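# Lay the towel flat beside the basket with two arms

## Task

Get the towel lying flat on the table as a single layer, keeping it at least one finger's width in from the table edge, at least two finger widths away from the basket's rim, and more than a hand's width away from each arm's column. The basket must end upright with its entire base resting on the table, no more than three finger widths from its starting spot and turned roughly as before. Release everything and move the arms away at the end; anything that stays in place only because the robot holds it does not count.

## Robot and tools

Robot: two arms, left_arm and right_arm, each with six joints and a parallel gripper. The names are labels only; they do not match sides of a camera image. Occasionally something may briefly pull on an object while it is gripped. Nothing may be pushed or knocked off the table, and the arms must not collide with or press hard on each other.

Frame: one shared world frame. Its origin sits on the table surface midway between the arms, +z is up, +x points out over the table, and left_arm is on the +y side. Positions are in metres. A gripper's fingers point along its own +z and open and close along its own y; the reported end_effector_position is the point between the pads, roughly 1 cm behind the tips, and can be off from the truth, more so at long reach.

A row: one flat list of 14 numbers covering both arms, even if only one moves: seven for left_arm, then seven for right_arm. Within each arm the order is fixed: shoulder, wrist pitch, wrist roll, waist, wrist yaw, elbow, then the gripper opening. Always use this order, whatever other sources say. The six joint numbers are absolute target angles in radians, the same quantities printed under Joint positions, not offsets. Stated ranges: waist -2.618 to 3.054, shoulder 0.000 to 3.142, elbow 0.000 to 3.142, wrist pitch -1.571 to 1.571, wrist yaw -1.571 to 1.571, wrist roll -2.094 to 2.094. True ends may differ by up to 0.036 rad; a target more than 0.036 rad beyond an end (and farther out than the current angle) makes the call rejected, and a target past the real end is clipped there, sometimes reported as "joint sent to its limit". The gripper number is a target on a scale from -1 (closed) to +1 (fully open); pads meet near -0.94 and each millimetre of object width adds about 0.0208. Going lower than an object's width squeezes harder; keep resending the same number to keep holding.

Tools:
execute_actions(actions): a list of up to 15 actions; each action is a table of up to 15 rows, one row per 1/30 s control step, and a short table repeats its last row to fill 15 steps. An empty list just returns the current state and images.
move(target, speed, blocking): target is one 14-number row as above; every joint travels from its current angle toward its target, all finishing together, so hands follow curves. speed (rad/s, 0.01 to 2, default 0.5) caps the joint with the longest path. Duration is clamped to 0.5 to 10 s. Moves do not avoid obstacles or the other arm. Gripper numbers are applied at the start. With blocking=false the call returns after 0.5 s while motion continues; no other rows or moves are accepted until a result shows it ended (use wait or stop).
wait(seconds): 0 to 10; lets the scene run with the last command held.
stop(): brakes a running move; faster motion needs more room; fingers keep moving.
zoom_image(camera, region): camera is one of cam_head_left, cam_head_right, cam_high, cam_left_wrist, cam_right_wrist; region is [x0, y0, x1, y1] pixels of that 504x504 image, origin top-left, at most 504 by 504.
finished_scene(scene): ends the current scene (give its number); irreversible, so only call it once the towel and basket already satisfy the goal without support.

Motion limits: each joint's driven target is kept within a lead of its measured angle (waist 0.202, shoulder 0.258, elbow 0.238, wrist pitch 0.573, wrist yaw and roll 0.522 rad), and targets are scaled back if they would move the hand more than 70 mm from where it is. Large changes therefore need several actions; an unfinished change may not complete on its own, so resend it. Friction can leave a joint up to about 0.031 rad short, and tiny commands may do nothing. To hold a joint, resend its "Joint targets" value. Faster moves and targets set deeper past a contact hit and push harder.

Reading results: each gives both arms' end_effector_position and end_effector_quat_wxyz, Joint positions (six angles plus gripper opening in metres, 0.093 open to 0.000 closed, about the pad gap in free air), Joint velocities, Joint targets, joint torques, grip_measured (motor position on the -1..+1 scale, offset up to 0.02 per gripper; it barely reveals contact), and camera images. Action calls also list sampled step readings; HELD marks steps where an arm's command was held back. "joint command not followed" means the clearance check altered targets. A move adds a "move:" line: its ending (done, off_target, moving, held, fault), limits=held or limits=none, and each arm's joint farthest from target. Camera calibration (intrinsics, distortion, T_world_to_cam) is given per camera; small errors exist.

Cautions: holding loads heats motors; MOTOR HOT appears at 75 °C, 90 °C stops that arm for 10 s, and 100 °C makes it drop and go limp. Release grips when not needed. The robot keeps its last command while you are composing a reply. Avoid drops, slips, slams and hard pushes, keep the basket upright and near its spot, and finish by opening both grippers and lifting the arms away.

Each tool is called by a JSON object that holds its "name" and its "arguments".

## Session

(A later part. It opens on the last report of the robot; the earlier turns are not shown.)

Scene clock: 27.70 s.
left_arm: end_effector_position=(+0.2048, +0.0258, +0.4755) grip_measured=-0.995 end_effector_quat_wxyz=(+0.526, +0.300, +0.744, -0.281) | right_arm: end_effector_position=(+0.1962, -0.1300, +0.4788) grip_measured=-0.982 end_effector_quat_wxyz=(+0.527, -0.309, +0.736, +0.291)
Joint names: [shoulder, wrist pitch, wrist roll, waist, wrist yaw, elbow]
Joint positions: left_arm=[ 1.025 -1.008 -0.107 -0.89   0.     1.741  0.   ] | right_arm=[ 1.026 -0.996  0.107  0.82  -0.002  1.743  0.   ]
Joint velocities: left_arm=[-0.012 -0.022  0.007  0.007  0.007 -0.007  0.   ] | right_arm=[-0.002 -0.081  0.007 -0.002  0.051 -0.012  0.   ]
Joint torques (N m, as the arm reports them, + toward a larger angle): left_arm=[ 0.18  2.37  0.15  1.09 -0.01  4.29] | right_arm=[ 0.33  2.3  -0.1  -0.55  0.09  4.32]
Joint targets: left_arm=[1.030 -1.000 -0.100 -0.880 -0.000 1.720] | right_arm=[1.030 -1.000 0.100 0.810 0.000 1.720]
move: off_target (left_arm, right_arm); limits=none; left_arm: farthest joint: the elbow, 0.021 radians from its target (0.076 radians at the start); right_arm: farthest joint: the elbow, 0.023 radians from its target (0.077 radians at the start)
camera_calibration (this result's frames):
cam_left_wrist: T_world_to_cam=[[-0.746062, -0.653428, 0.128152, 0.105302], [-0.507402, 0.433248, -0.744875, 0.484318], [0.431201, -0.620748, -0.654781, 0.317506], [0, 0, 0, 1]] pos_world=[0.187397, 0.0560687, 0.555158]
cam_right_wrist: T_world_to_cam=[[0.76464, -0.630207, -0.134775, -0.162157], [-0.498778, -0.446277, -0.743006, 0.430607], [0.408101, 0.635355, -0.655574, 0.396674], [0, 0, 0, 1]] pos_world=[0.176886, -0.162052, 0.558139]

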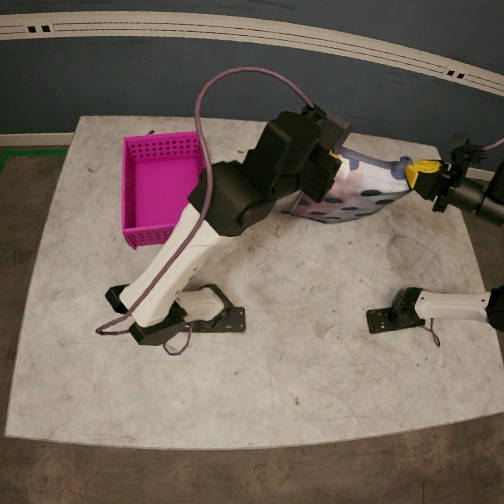

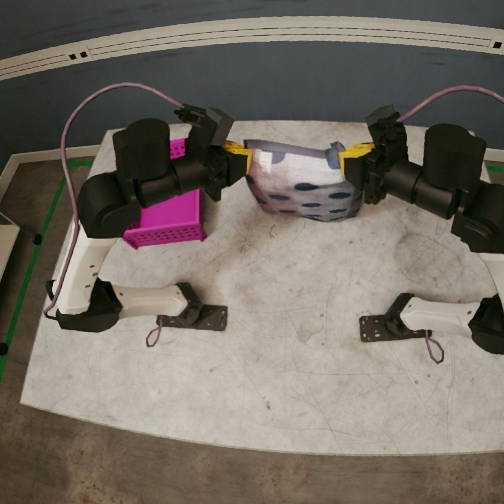

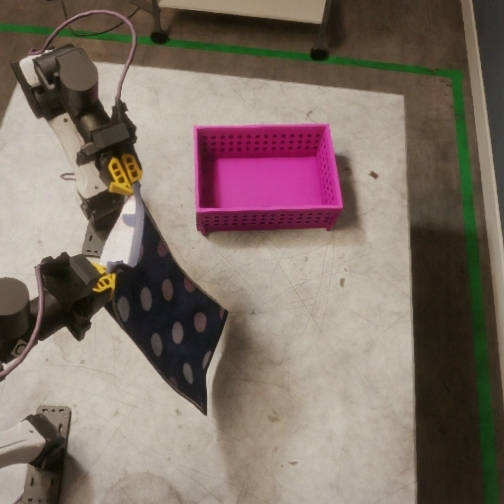

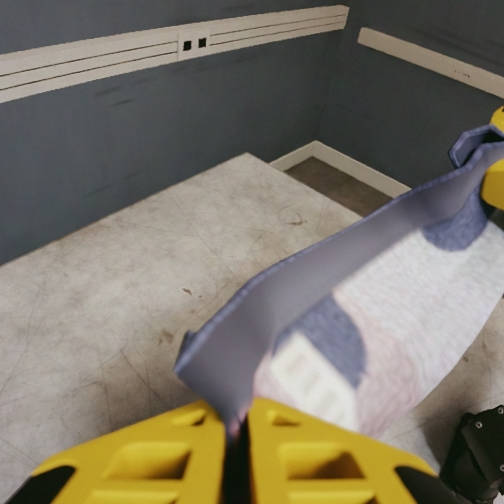

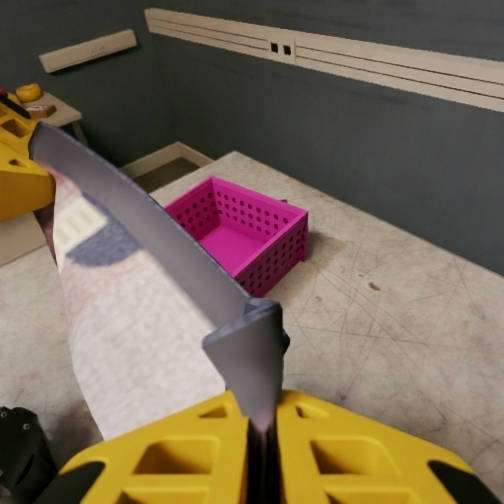

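{"name": "move", "arguments": {"target": [0.85,-1.0,-0.5,-1.2,0,1.69,-1,0.85,-1.0,0.5,1.13,0,1.69,-1], "speed": 0.4}}

{"name": "wait", "arguments": {"seconds": 2}}

{"name": "move", "arguments": {"target": [1.3,-1.0,-0.5,-0.61,0,1.65,-1,1.3,-1.0,0.5,0.54,0,1.65,-1], "speed": 2}}

{"name": "zoom_image", "arguments": {"camera": "cam_head_right", "region": [220,200,400,350]}}

Scene clock: 29.90 s.
left_arm: end_effector_position=(+0.1157, +0.0334, +0.4987) grip_measured=-0.995 end_effector_quat_wxyz=(+0.431, +0.260, +0.717, -0.482) | right_arm: end_effector_position=(+0.1086, -0.1419, +0.5028) grip_measured=-0.982 end_effector_quat_wxyz=(+0.431, -0.263, +0.710, +0.490)
Joint names: [shoulder, wrist pitch, wrist roll, waist, wrist yaw, elbow]
Joint positions: left_arm=[ 0.872 -1.007 -0.492 -1.193  0.009  1.715  0.   ] | right_arm=[ 0.871 -0.994  0.494  1.121 -0.002  1.717  0.   ]
Joint velocities: left_arm=[-0.002 -0.081 -0.066  0.012  0.037 -0.007  0.   ] | right_arm=[-0.007  0.051 -0.022 -0.007  0.022  0.007  0.   ]
Joint torques (N m, as the arm reports them, + toward a larger angle): left_arm=[ 0.16  2.38 -0.04 -0.26 -0.1   3.34] | right_arm=[ 0.54  2.27 -0.02  0.95  0.08  3.34]
Joint targets: left_arm=[0.850 -1.000 -0.500 -1.200 -0.000 1.690] | right_arm=[0.850 -1.000 0.500 1.130 0.000 1.690]
move: off_target (left_arm, right_arm); limits=none; left_arm: farthest joint: the elbow, 0.025 radians from its target (0.051 radians at the start); right_arm: farthest joint: the elbow, 0.027 radians from its target (0.053 radians at the start)
camera_calibration (this result's frames):
cam_left_wrist: T_world_to_cam=[[-0.782022, -0.386513, 0.488926, -0.143893], [-0.612995, 0.335269, -0.715424, 0.453846], [0.112599, -0.859187, -0.499118, 0.343092], [0, 0, 0, 1]] pos_world=[0.127046, 0.0870031, 0.566289]
cam_right_wrist: T_world_to_cam=[[0.787952, -0.364549, -0.496221, 0.117503], [-0.609234, -0.34477, -0.714121, 0.411385], [0.0892502, 0.865007, -0.493758, 0.441572], [0, 0, 0, 1]] pos_world=[0.118632, -0.197294, 0.570115]

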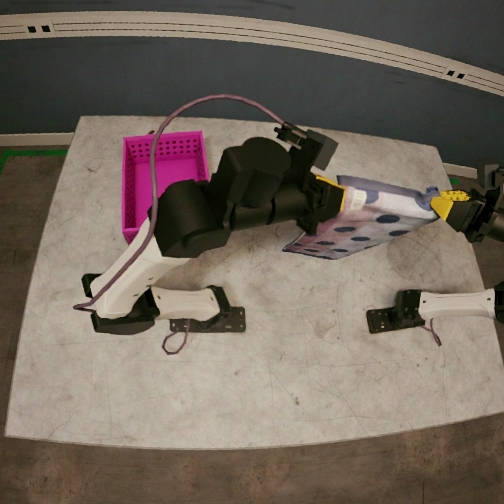

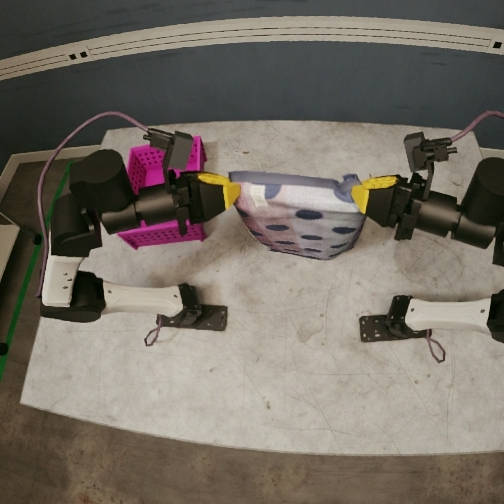

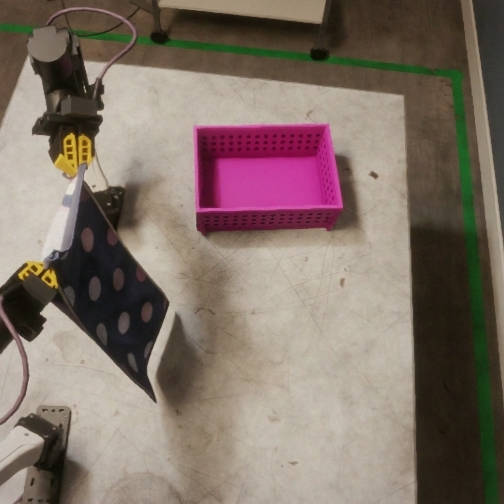

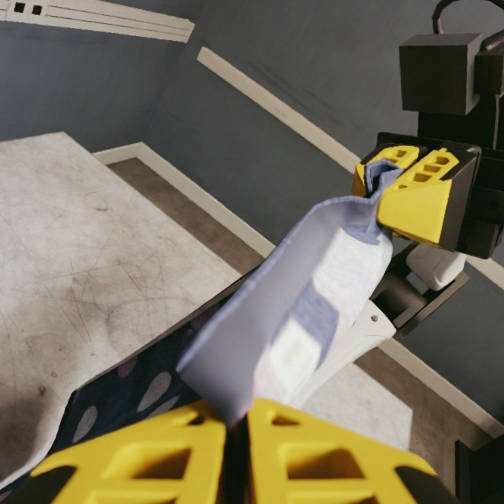

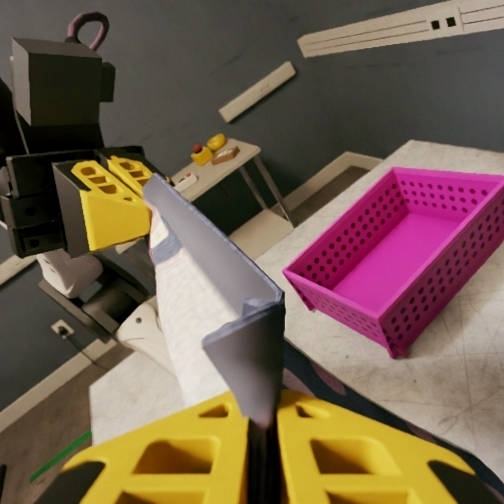

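Scene clock: 31.90 s.
left_arm: end_effector_position=(+0.1156, +0.0334, +0.4987) grip_measured=-0.995 end_effector_quat_wxyz=(+0.431, +0.259, +0.717, -0.482) | right_arm: end_effector_position=(+0.1086, -0.1419, +0.5028) grip_measured=-0.982 end_effector_quat_wxyz=(+0.431, -0.263, +0.710, +0.490)
Joint names: [shoulder, wrist pitch, wrist roll, waist, wrist yaw, elbow]
Joint positions: left_arm=[ 0.872 -1.007 -0.493 -1.193  0.01   1.715  0.   ] | right_arm=[ 0.871 -0.994  0.495  1.121 -0.002  1.717  0.   ]
Joint velocities: left_arm=[ 0.022  0.007  0.007 -0.002 -0.007  0.002  0.   ] | right_arm=[ 0.022  0.081  0.051 -0.007 -0.007 -0.012  0.   ]
Joint torques (N m, as the arm reports them, + toward a larger angle): left_arm=[ 0.31  2.37  0.01 -0.29 -0.11  3.41] | right_arm=[0.57 2.28 0.01 0.96 0.09 3.33]
Joint targets: left_arm=[0.850 -1.000 -0.500 -1.200 0.000 1.690] | right_arm=[0.850 -1.000 0.500 1.130 0.000 1.690]
wait: 2.00 s; at rest by 0.17 s
camera_calibration (this result's frames):
cam_left_wrist: T_world_to_cam=[[-0.78175, -0.386167, 0.489635, -0.144346], [-0.613451, 0.335205, -0.715063, 0.453692], [0.112005, -0.859368, -0.498941, 0.343064], [0, 0, 0, 1]] pos_world=[0.127051, 0.0869969, 0.566264]
cam_right_wrist: T_world_to_cam=[[0.787562, -0.364504, -0.496874, 0.11788], [-0.609775, -0.344508, -0.713785, 0.411312], [0.0890001, 0.865131, -0.493586, 0.44153], [0, 0, 0, 1]] pos_world=[0.118674, -0.197314, 0.570093]

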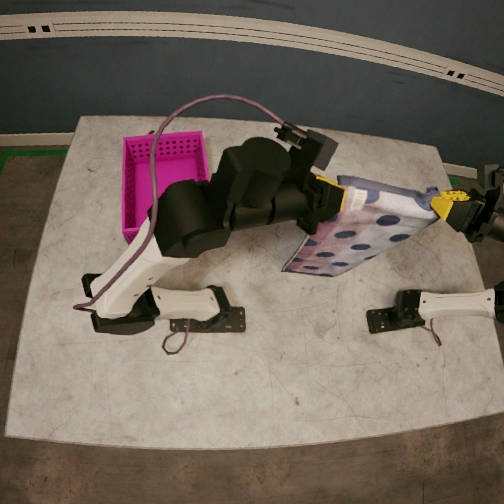

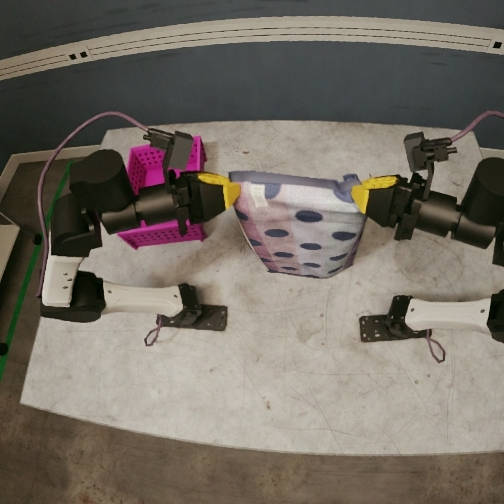

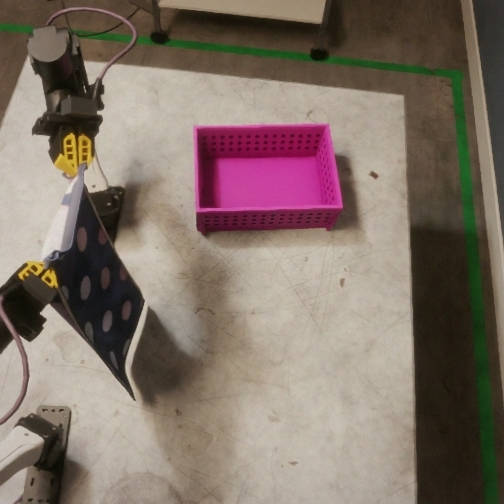

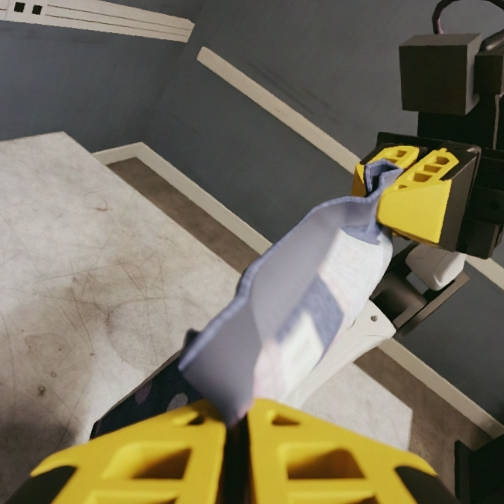

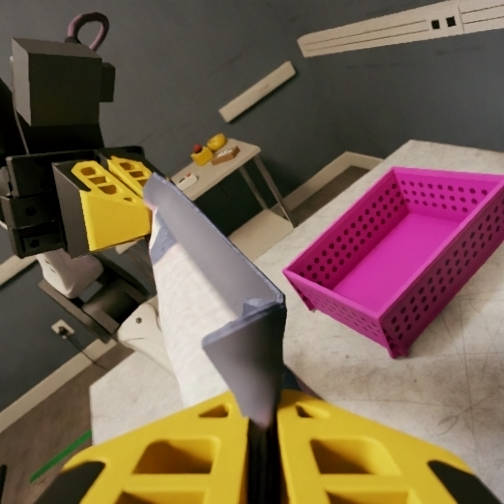

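Scene clock: 32.97 s.
left_arm: end_effector_position=(+0.3301, +0.0244, +0.3606) grip_measured=-0.995 end_effector_quat_wxyz=(+0.377, +0.049, +0.896, -0.231) | right_arm: end_effector_position=(+0.3213, -0.1260, +0.3638) grip_measured=-0.982 end_effector_quat_wxyz=(+0.378, -0.060, +0.892, +0.239)
Joint names: [shoulder, wrist pitch, wrist roll, waist, wrist yaw, elbow]
Joint positions: left_arm=[ 1.313 -1.001 -0.493 -0.617  0.003  1.659  0.   ] | right_arm=[ 1.31  -0.996  0.495  0.547 -0.004  1.662  0.   ]
Joint velocities: left_arm=[-0.002  0.007 -0.007  0.002  0.022 -0.012  0.   ] | right_arm=[-0.002  0.007  0.022  0.007  0.007 -0.002  0.   ]
Joint torques (N m, as the arm reports them, + toward a larger angle): left_arm=[-4.8   2.03  0.02  0.8  -0.05  7.13] | right_arm=[-4.04  2.07  0.01 -0.33  0.14  6.99]
Joint targets: left_arm=[1.300 -1.000 -0.500 -0.610 -0.000 1.650] | right_arm=[1.300 -1.000 0.500 0.540 0.000 1.650]
move: done; limits=none; left_arm: farthest joint: the shoulder, 0.013 radians from its target (0.428 radians at the start); right_arm: farthest joint: the elbow, 0.012 radians from its target (0.067 radians at the start)
camera_calibration (this result's frames):
cam_left_wrist: T_world_to_cam=[[-0.25622, -0.879439, 0.40117, -0.0420673], [-0.92165, 0.0971538, -0.375662, 0.474628], [0.291397, -0.465991, -0.835428, 0.294887], [0, 0, 0, 1]] pos_world=[0.340733, 0.054307, 0.441532]
cam_right_wrist: T_world_to_cam=[[0.278882, -0.867652, -0.411588, -0.0438633], [-0.921171, -0.120562, -0.370012, 0.450407], [0.27142, 0.482332, -0.832879, 0.356881], [0, 0, 0, 1]] pos_world=[0.33027, -0.155891, 0.445841]

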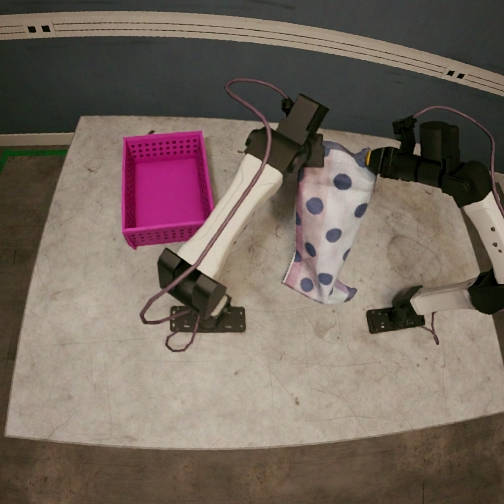

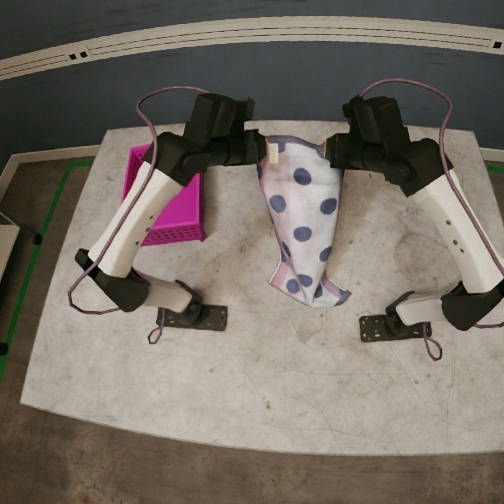

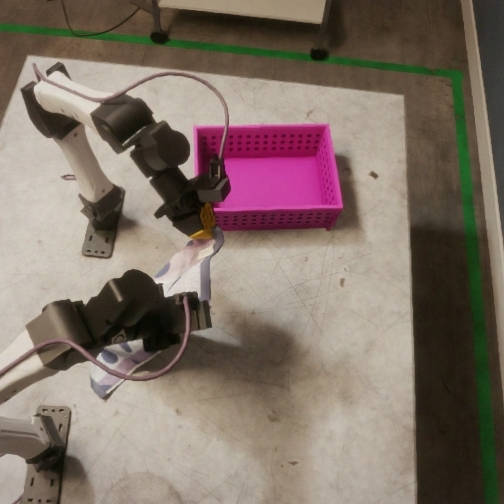

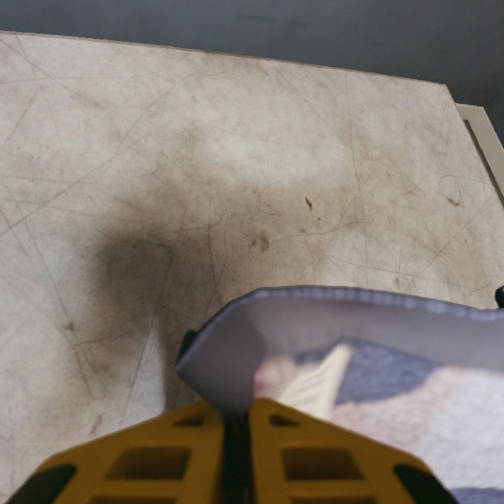

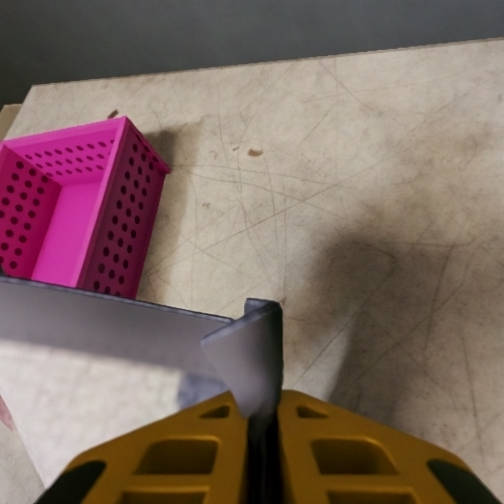

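Region (220, 200, 400, 350) of cam_head_right's 504x504 image, scaled by 2.800, with more detail than that image has.

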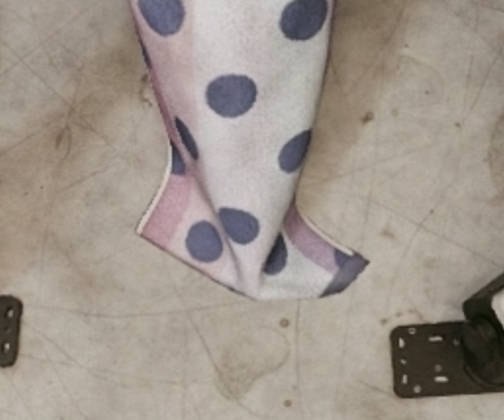

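{"name": "move", "arguments": {"target": [0.99,-1.0,-0.4,-1.45,0,2.0,-1,0.99,-1.0,0.4,1.38,0,2.0,-1], "speed": 0.6}}

{"name": "wait", "arguments": {"seconds": 4}}

{"name": "move", "arguments": {"target": [0.97,-1.0,-0.4,-0.98,0,1.76,-1,0.97,-1.0,0.4,0.91,0,1.76,-1], "speed": 0.25}}

{"name": "zoom_image", "arguments": {"camera": "cam_head_right", "region": [220,200,400,350]}}

Scene clock: 35.40 s.
left_arm: end_effector_position=(+0.0672, +0.0233, +0.5676) grip_measured=-0.995 end_effector_quat_wxyz=(+0.426, +0.348, +0.623, -0.556) | right_arm: end_effector_position=(+0.0582, -0.1330, +0.5699) grip_measured=-0.982 end_effector_quat_wxyz=(+0.421, -0.355, +0.616, +0.564)
Joint names: [shoulder, wrist pitch, wrist roll, waist, wrist yaw, elbow]
Joint positions: left_arm=[ 0.996 -1.003 -0.408 -1.441  0.     1.979  0.   ] | right_arm=[ 0.994 -0.996  0.407  1.37  -0.002  1.98   0.   ]
Joint velocities: left_arm=[-0.007 -0.022 -0.007  0.017 -0.037  0.002  0.   ] | right_arm=[-0.007 -0.022 -0.037 -0.002 -0.037  0.002  0.   ]
Joint torques (N m, as the arm reports them, + toward a larger angle): left_arm=[ 1.33  2.33  0.13 -0.5  -0.01  6.21] | right_arm=[ 1.76  2.26 -0.15  1.08  0.08  6.19]
Joint targets: left_arm=[0.990 -1.000 -0.400 -1.450 0.000 2.000] | right_arm=[0.990 -1.000 0.400 1.380 0.000 2.000]
move: off_target (left_arm); limits=none; left_arm: farthest joint: the elbow, 0.021 radians from its target (0.341 radians at the start); right_arm: farthest joint: the elbow, 0.020 radians from its target (0.338 radians at the start)
camera_calibration (this result's frames):
cam_left_wrist: T_world_to_cam=[[-0.900247, -0.124069, 0.417328, -0.176933], [-0.432034, 0.373162, -0.821034, 0.523721], [-0.0538666, -0.919433, -0.38954, 0.324602], [0, 0, 0, 1]] pos_world=[0.0844668, 0.0810647, 0.630277]
cam_right_wrist: T_world_to_cam=[[0.901516, -0.0942993, -0.422346, 0.180959], [-0.423823, -0.38956, -0.81769, 0.473942], [-0.0874216, 0.916161, -0.391161, 0.430152], [0, 0, 0, 1]] pos_world=[0.0753346, -0.192396, 0.632224]

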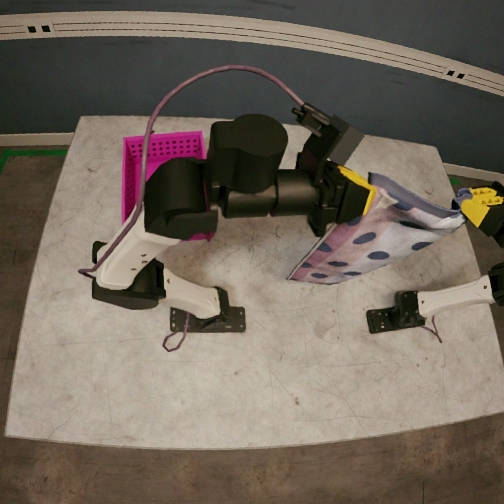

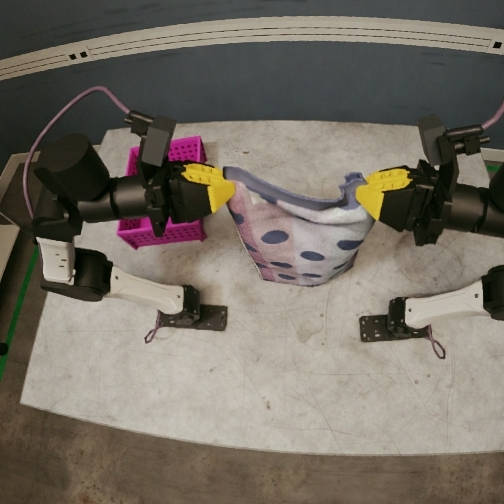

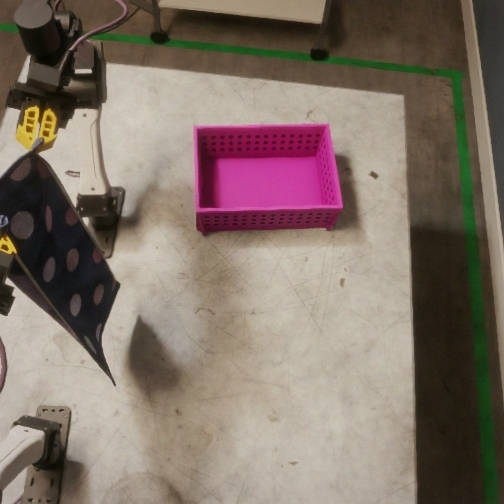

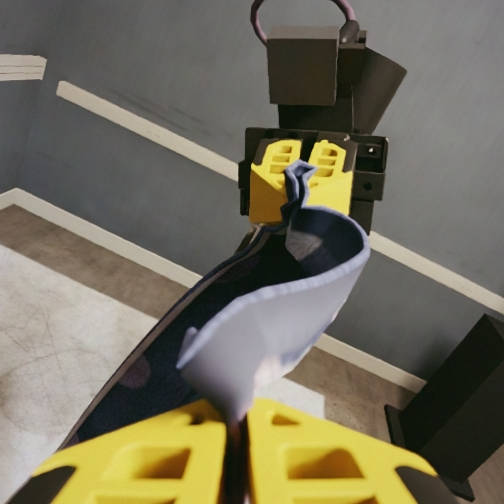

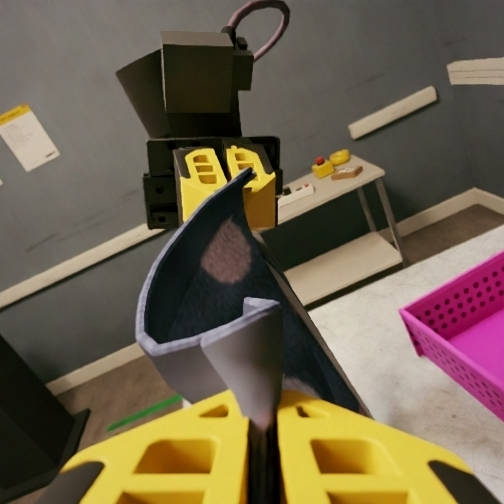

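Scene clock: 39.40 s.
left_arm: end_effector_position=(+0.0672, +0.0233, +0.5676) grip_measured=-0.995 end_effector_quat_wxyz=(+0.426, +0.348, +0.623, -0.556) | right_arm: end_effector_position=(+0.0582, -0.1330, +0.5699) grip_measured=-0.982 end_effector_quat_wxyz=(+0.421, -0.355, +0.616, +0.564)
Joint names: [shoulder, wrist pitch, wrist roll, waist, wrist yaw, elbow]
Joint positions: left_arm=[ 0.996 -1.003 -0.407 -1.441  0.     1.979  0.   ] | right_arm=[ 0.994 -0.996  0.407  1.37  -0.002  1.98   0.   ]
Joint velocities: left_arm=[ 0.017 -0.051 -0.022  0.007  0.007 -0.022  0.   ] | right_arm=[-0.002 -0.007 -0.022  0.007 -0.007  0.002  0.   ]
Joint torques (N m, as the arm reports them, + toward a larger angle): left_arm=[ 1.35  2.31  0.17 -0.38  0.01  6.31] | right_arm=[ 1.56  2.25 -0.12  1.07  0.08  6.19]
Joint targets: left_arm=[0.990 -1.000 -0.400 -1.450 0.000 2.000] | right_arm=[0.990 -1.000 0.400 1.380 0.000 2.000]
wait: 4.00 s; at rest by 0.17 s
camera_calibration (this result's frames):
cam_left_wrist: T_world_to_cam=[[-0.900564, -0.124101, 0.416634, -0.176518], [-0.431409, 0.373259, -0.821318, 0.523838], [-0.0535859, -0.919389, -0.389682, 0.324662], [0, 0, 0, 1]] pos_world=[0.0844203, 0.0810575, 0.630296]
cam_right_wrist: T_world_to_cam=[[0.901676, -0.0943151, -0.422, 0.180751], [-0.423512, -0.389598, -0.817833, 0.474], [-0.0872767, 0.916143, -0.391235, 0.430184], [0, 0, 0, 1]] pos_world=[0.0753112, -0.192393, 0.632233]

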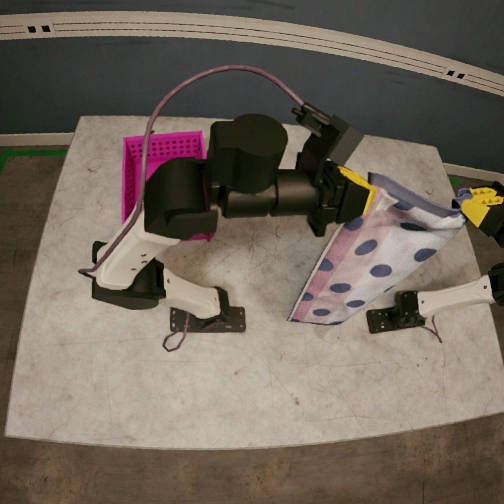

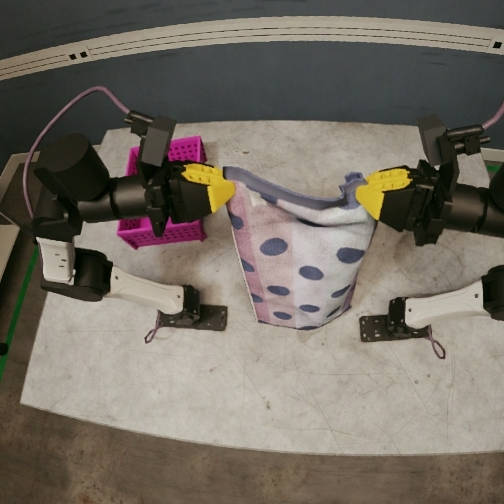

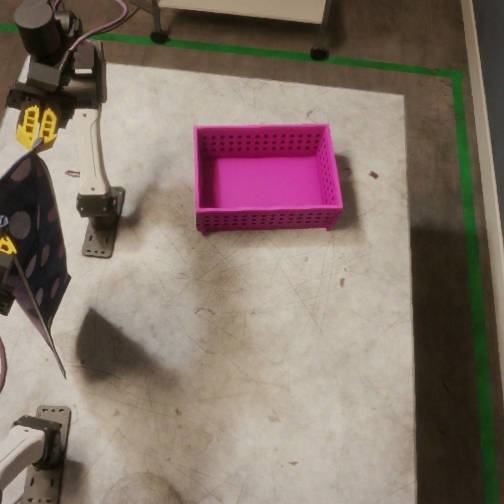

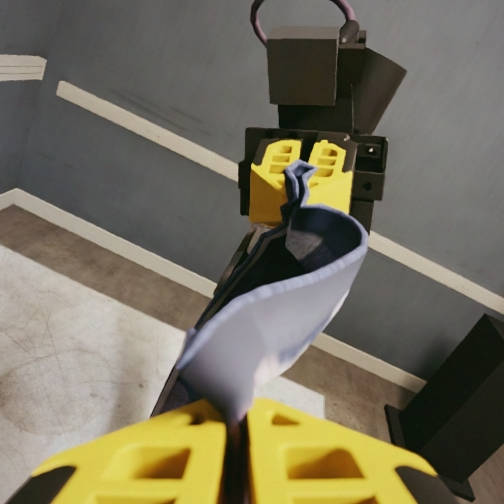

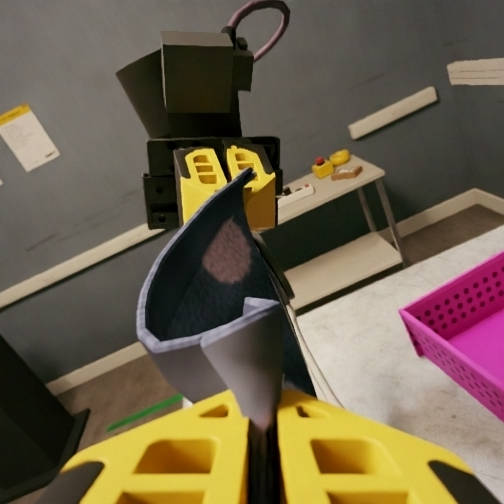

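Scene clock: 41.87 s.
left_arm: end_effector_position=(+0.1725, +0.0274, +0.5020) grip_measured=-0.995 end_effector_quat_wxyz=(+0.487, +0.217, +0.744, -0.402) | right_arm: end_effector_position=(+0.1631, -0.1334, +0.5045) grip_measured=-0.982 end_effector_quat_wxyz=(+0.484, -0.227, +0.738, +0.412)
Joint names: [shoulder, wrist pitch, wrist roll, waist, wrist yaw, elbow]
Joint positions: left_arm=[ 0.987 -1.002 -0.407 -0.989  0.     1.785  0.   ] | right_arm=[ 0.986 -0.995  0.407  0.92  -0.002  1.787  0.   ]
Joint velocities: left_arm=[-0.017  0.081 -0.037 -0.012 -0.037  0.012  0.   ] | right_arm=[-0.012  0.007 -0.037 -0.017 -0.007 -0.012  0.   ]
Joint torques (N m, as the arm reports them, + toward a larger angle): left_arm=[-0.48  2.3   0.18  1.02  0.    3.58] | right_arm=[-0.15  2.28 -0.12 -0.58  0.09  3.65]
Joint targets: left_arm=[0.970 -1.000 -0.400 -0.980 -0.000 1.760] | right_arm=[0.970 -1.000 0.400 0.910 0.000 1.760]
move: off_target (left_arm, right_arm); limits=none; left_arm: farthest joint: the elbow, 0.025 radians from its target (0.219 radians at the start); right_arm: farthest joint: the elbow, 0.027 radians from its target (0.220 radians at the start)
camera_calibration (this result's frames):
cam_left_wrist: T_world_to_cam=[[-0.71286, -0.568384, 0.410818, -0.0711898], [-0.63171, 0.265994, -0.728142, 0.504559], [0.304589, -0.77858, -0.54867, 0.322717], [0, 0, 0, 1]] pos_world=[0.16969, 0.0765882, 0.573701]
cam_right_wrist: T_world_to_cam=[[0.729246, -0.542407, -0.417127, 0.024474], [-0.627512, -0.287082, -0.723749, 0.464238], [0.272817, 0.789544, -0.54972, 0.418457], [0, 0, 0, 1]] pos_world=[0.159305, -0.183841, 0.576235]

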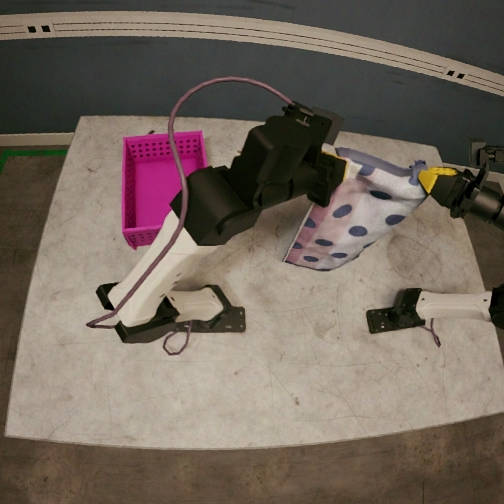

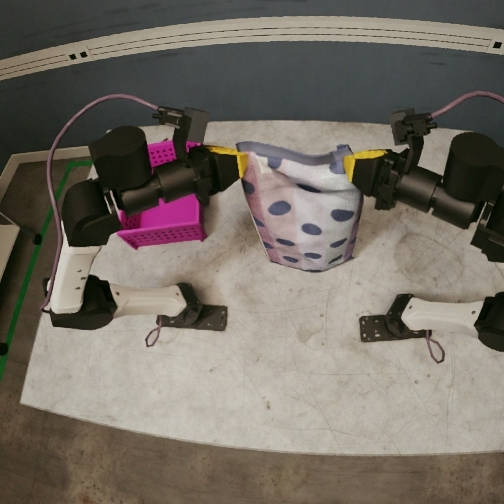

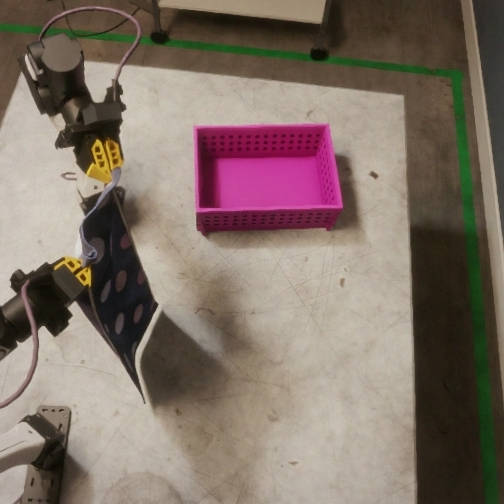

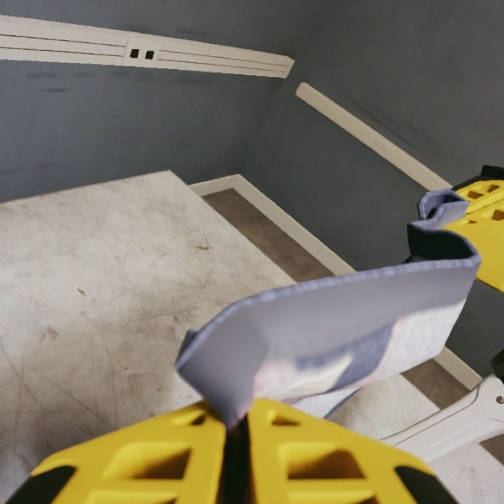

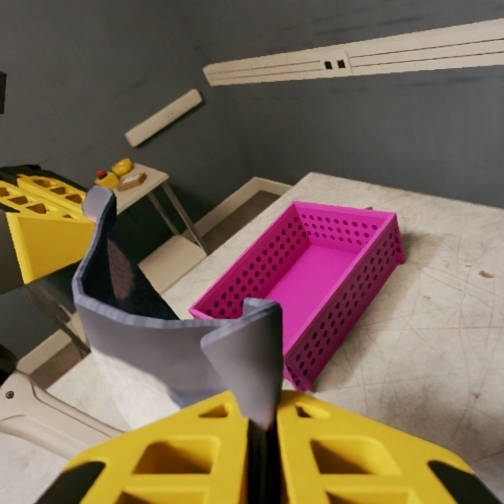

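Region (220, 200, 400, 350) of cam_head_right's 504x504 image, scaled by 2.800, with more detail than that image has.

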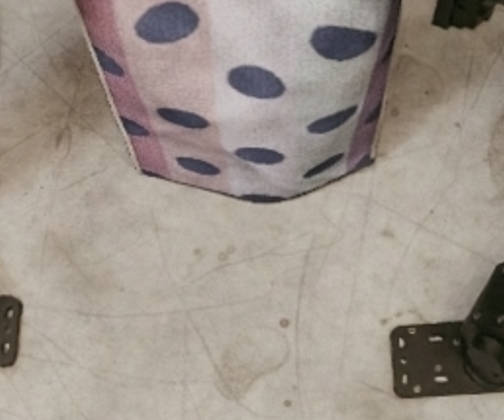

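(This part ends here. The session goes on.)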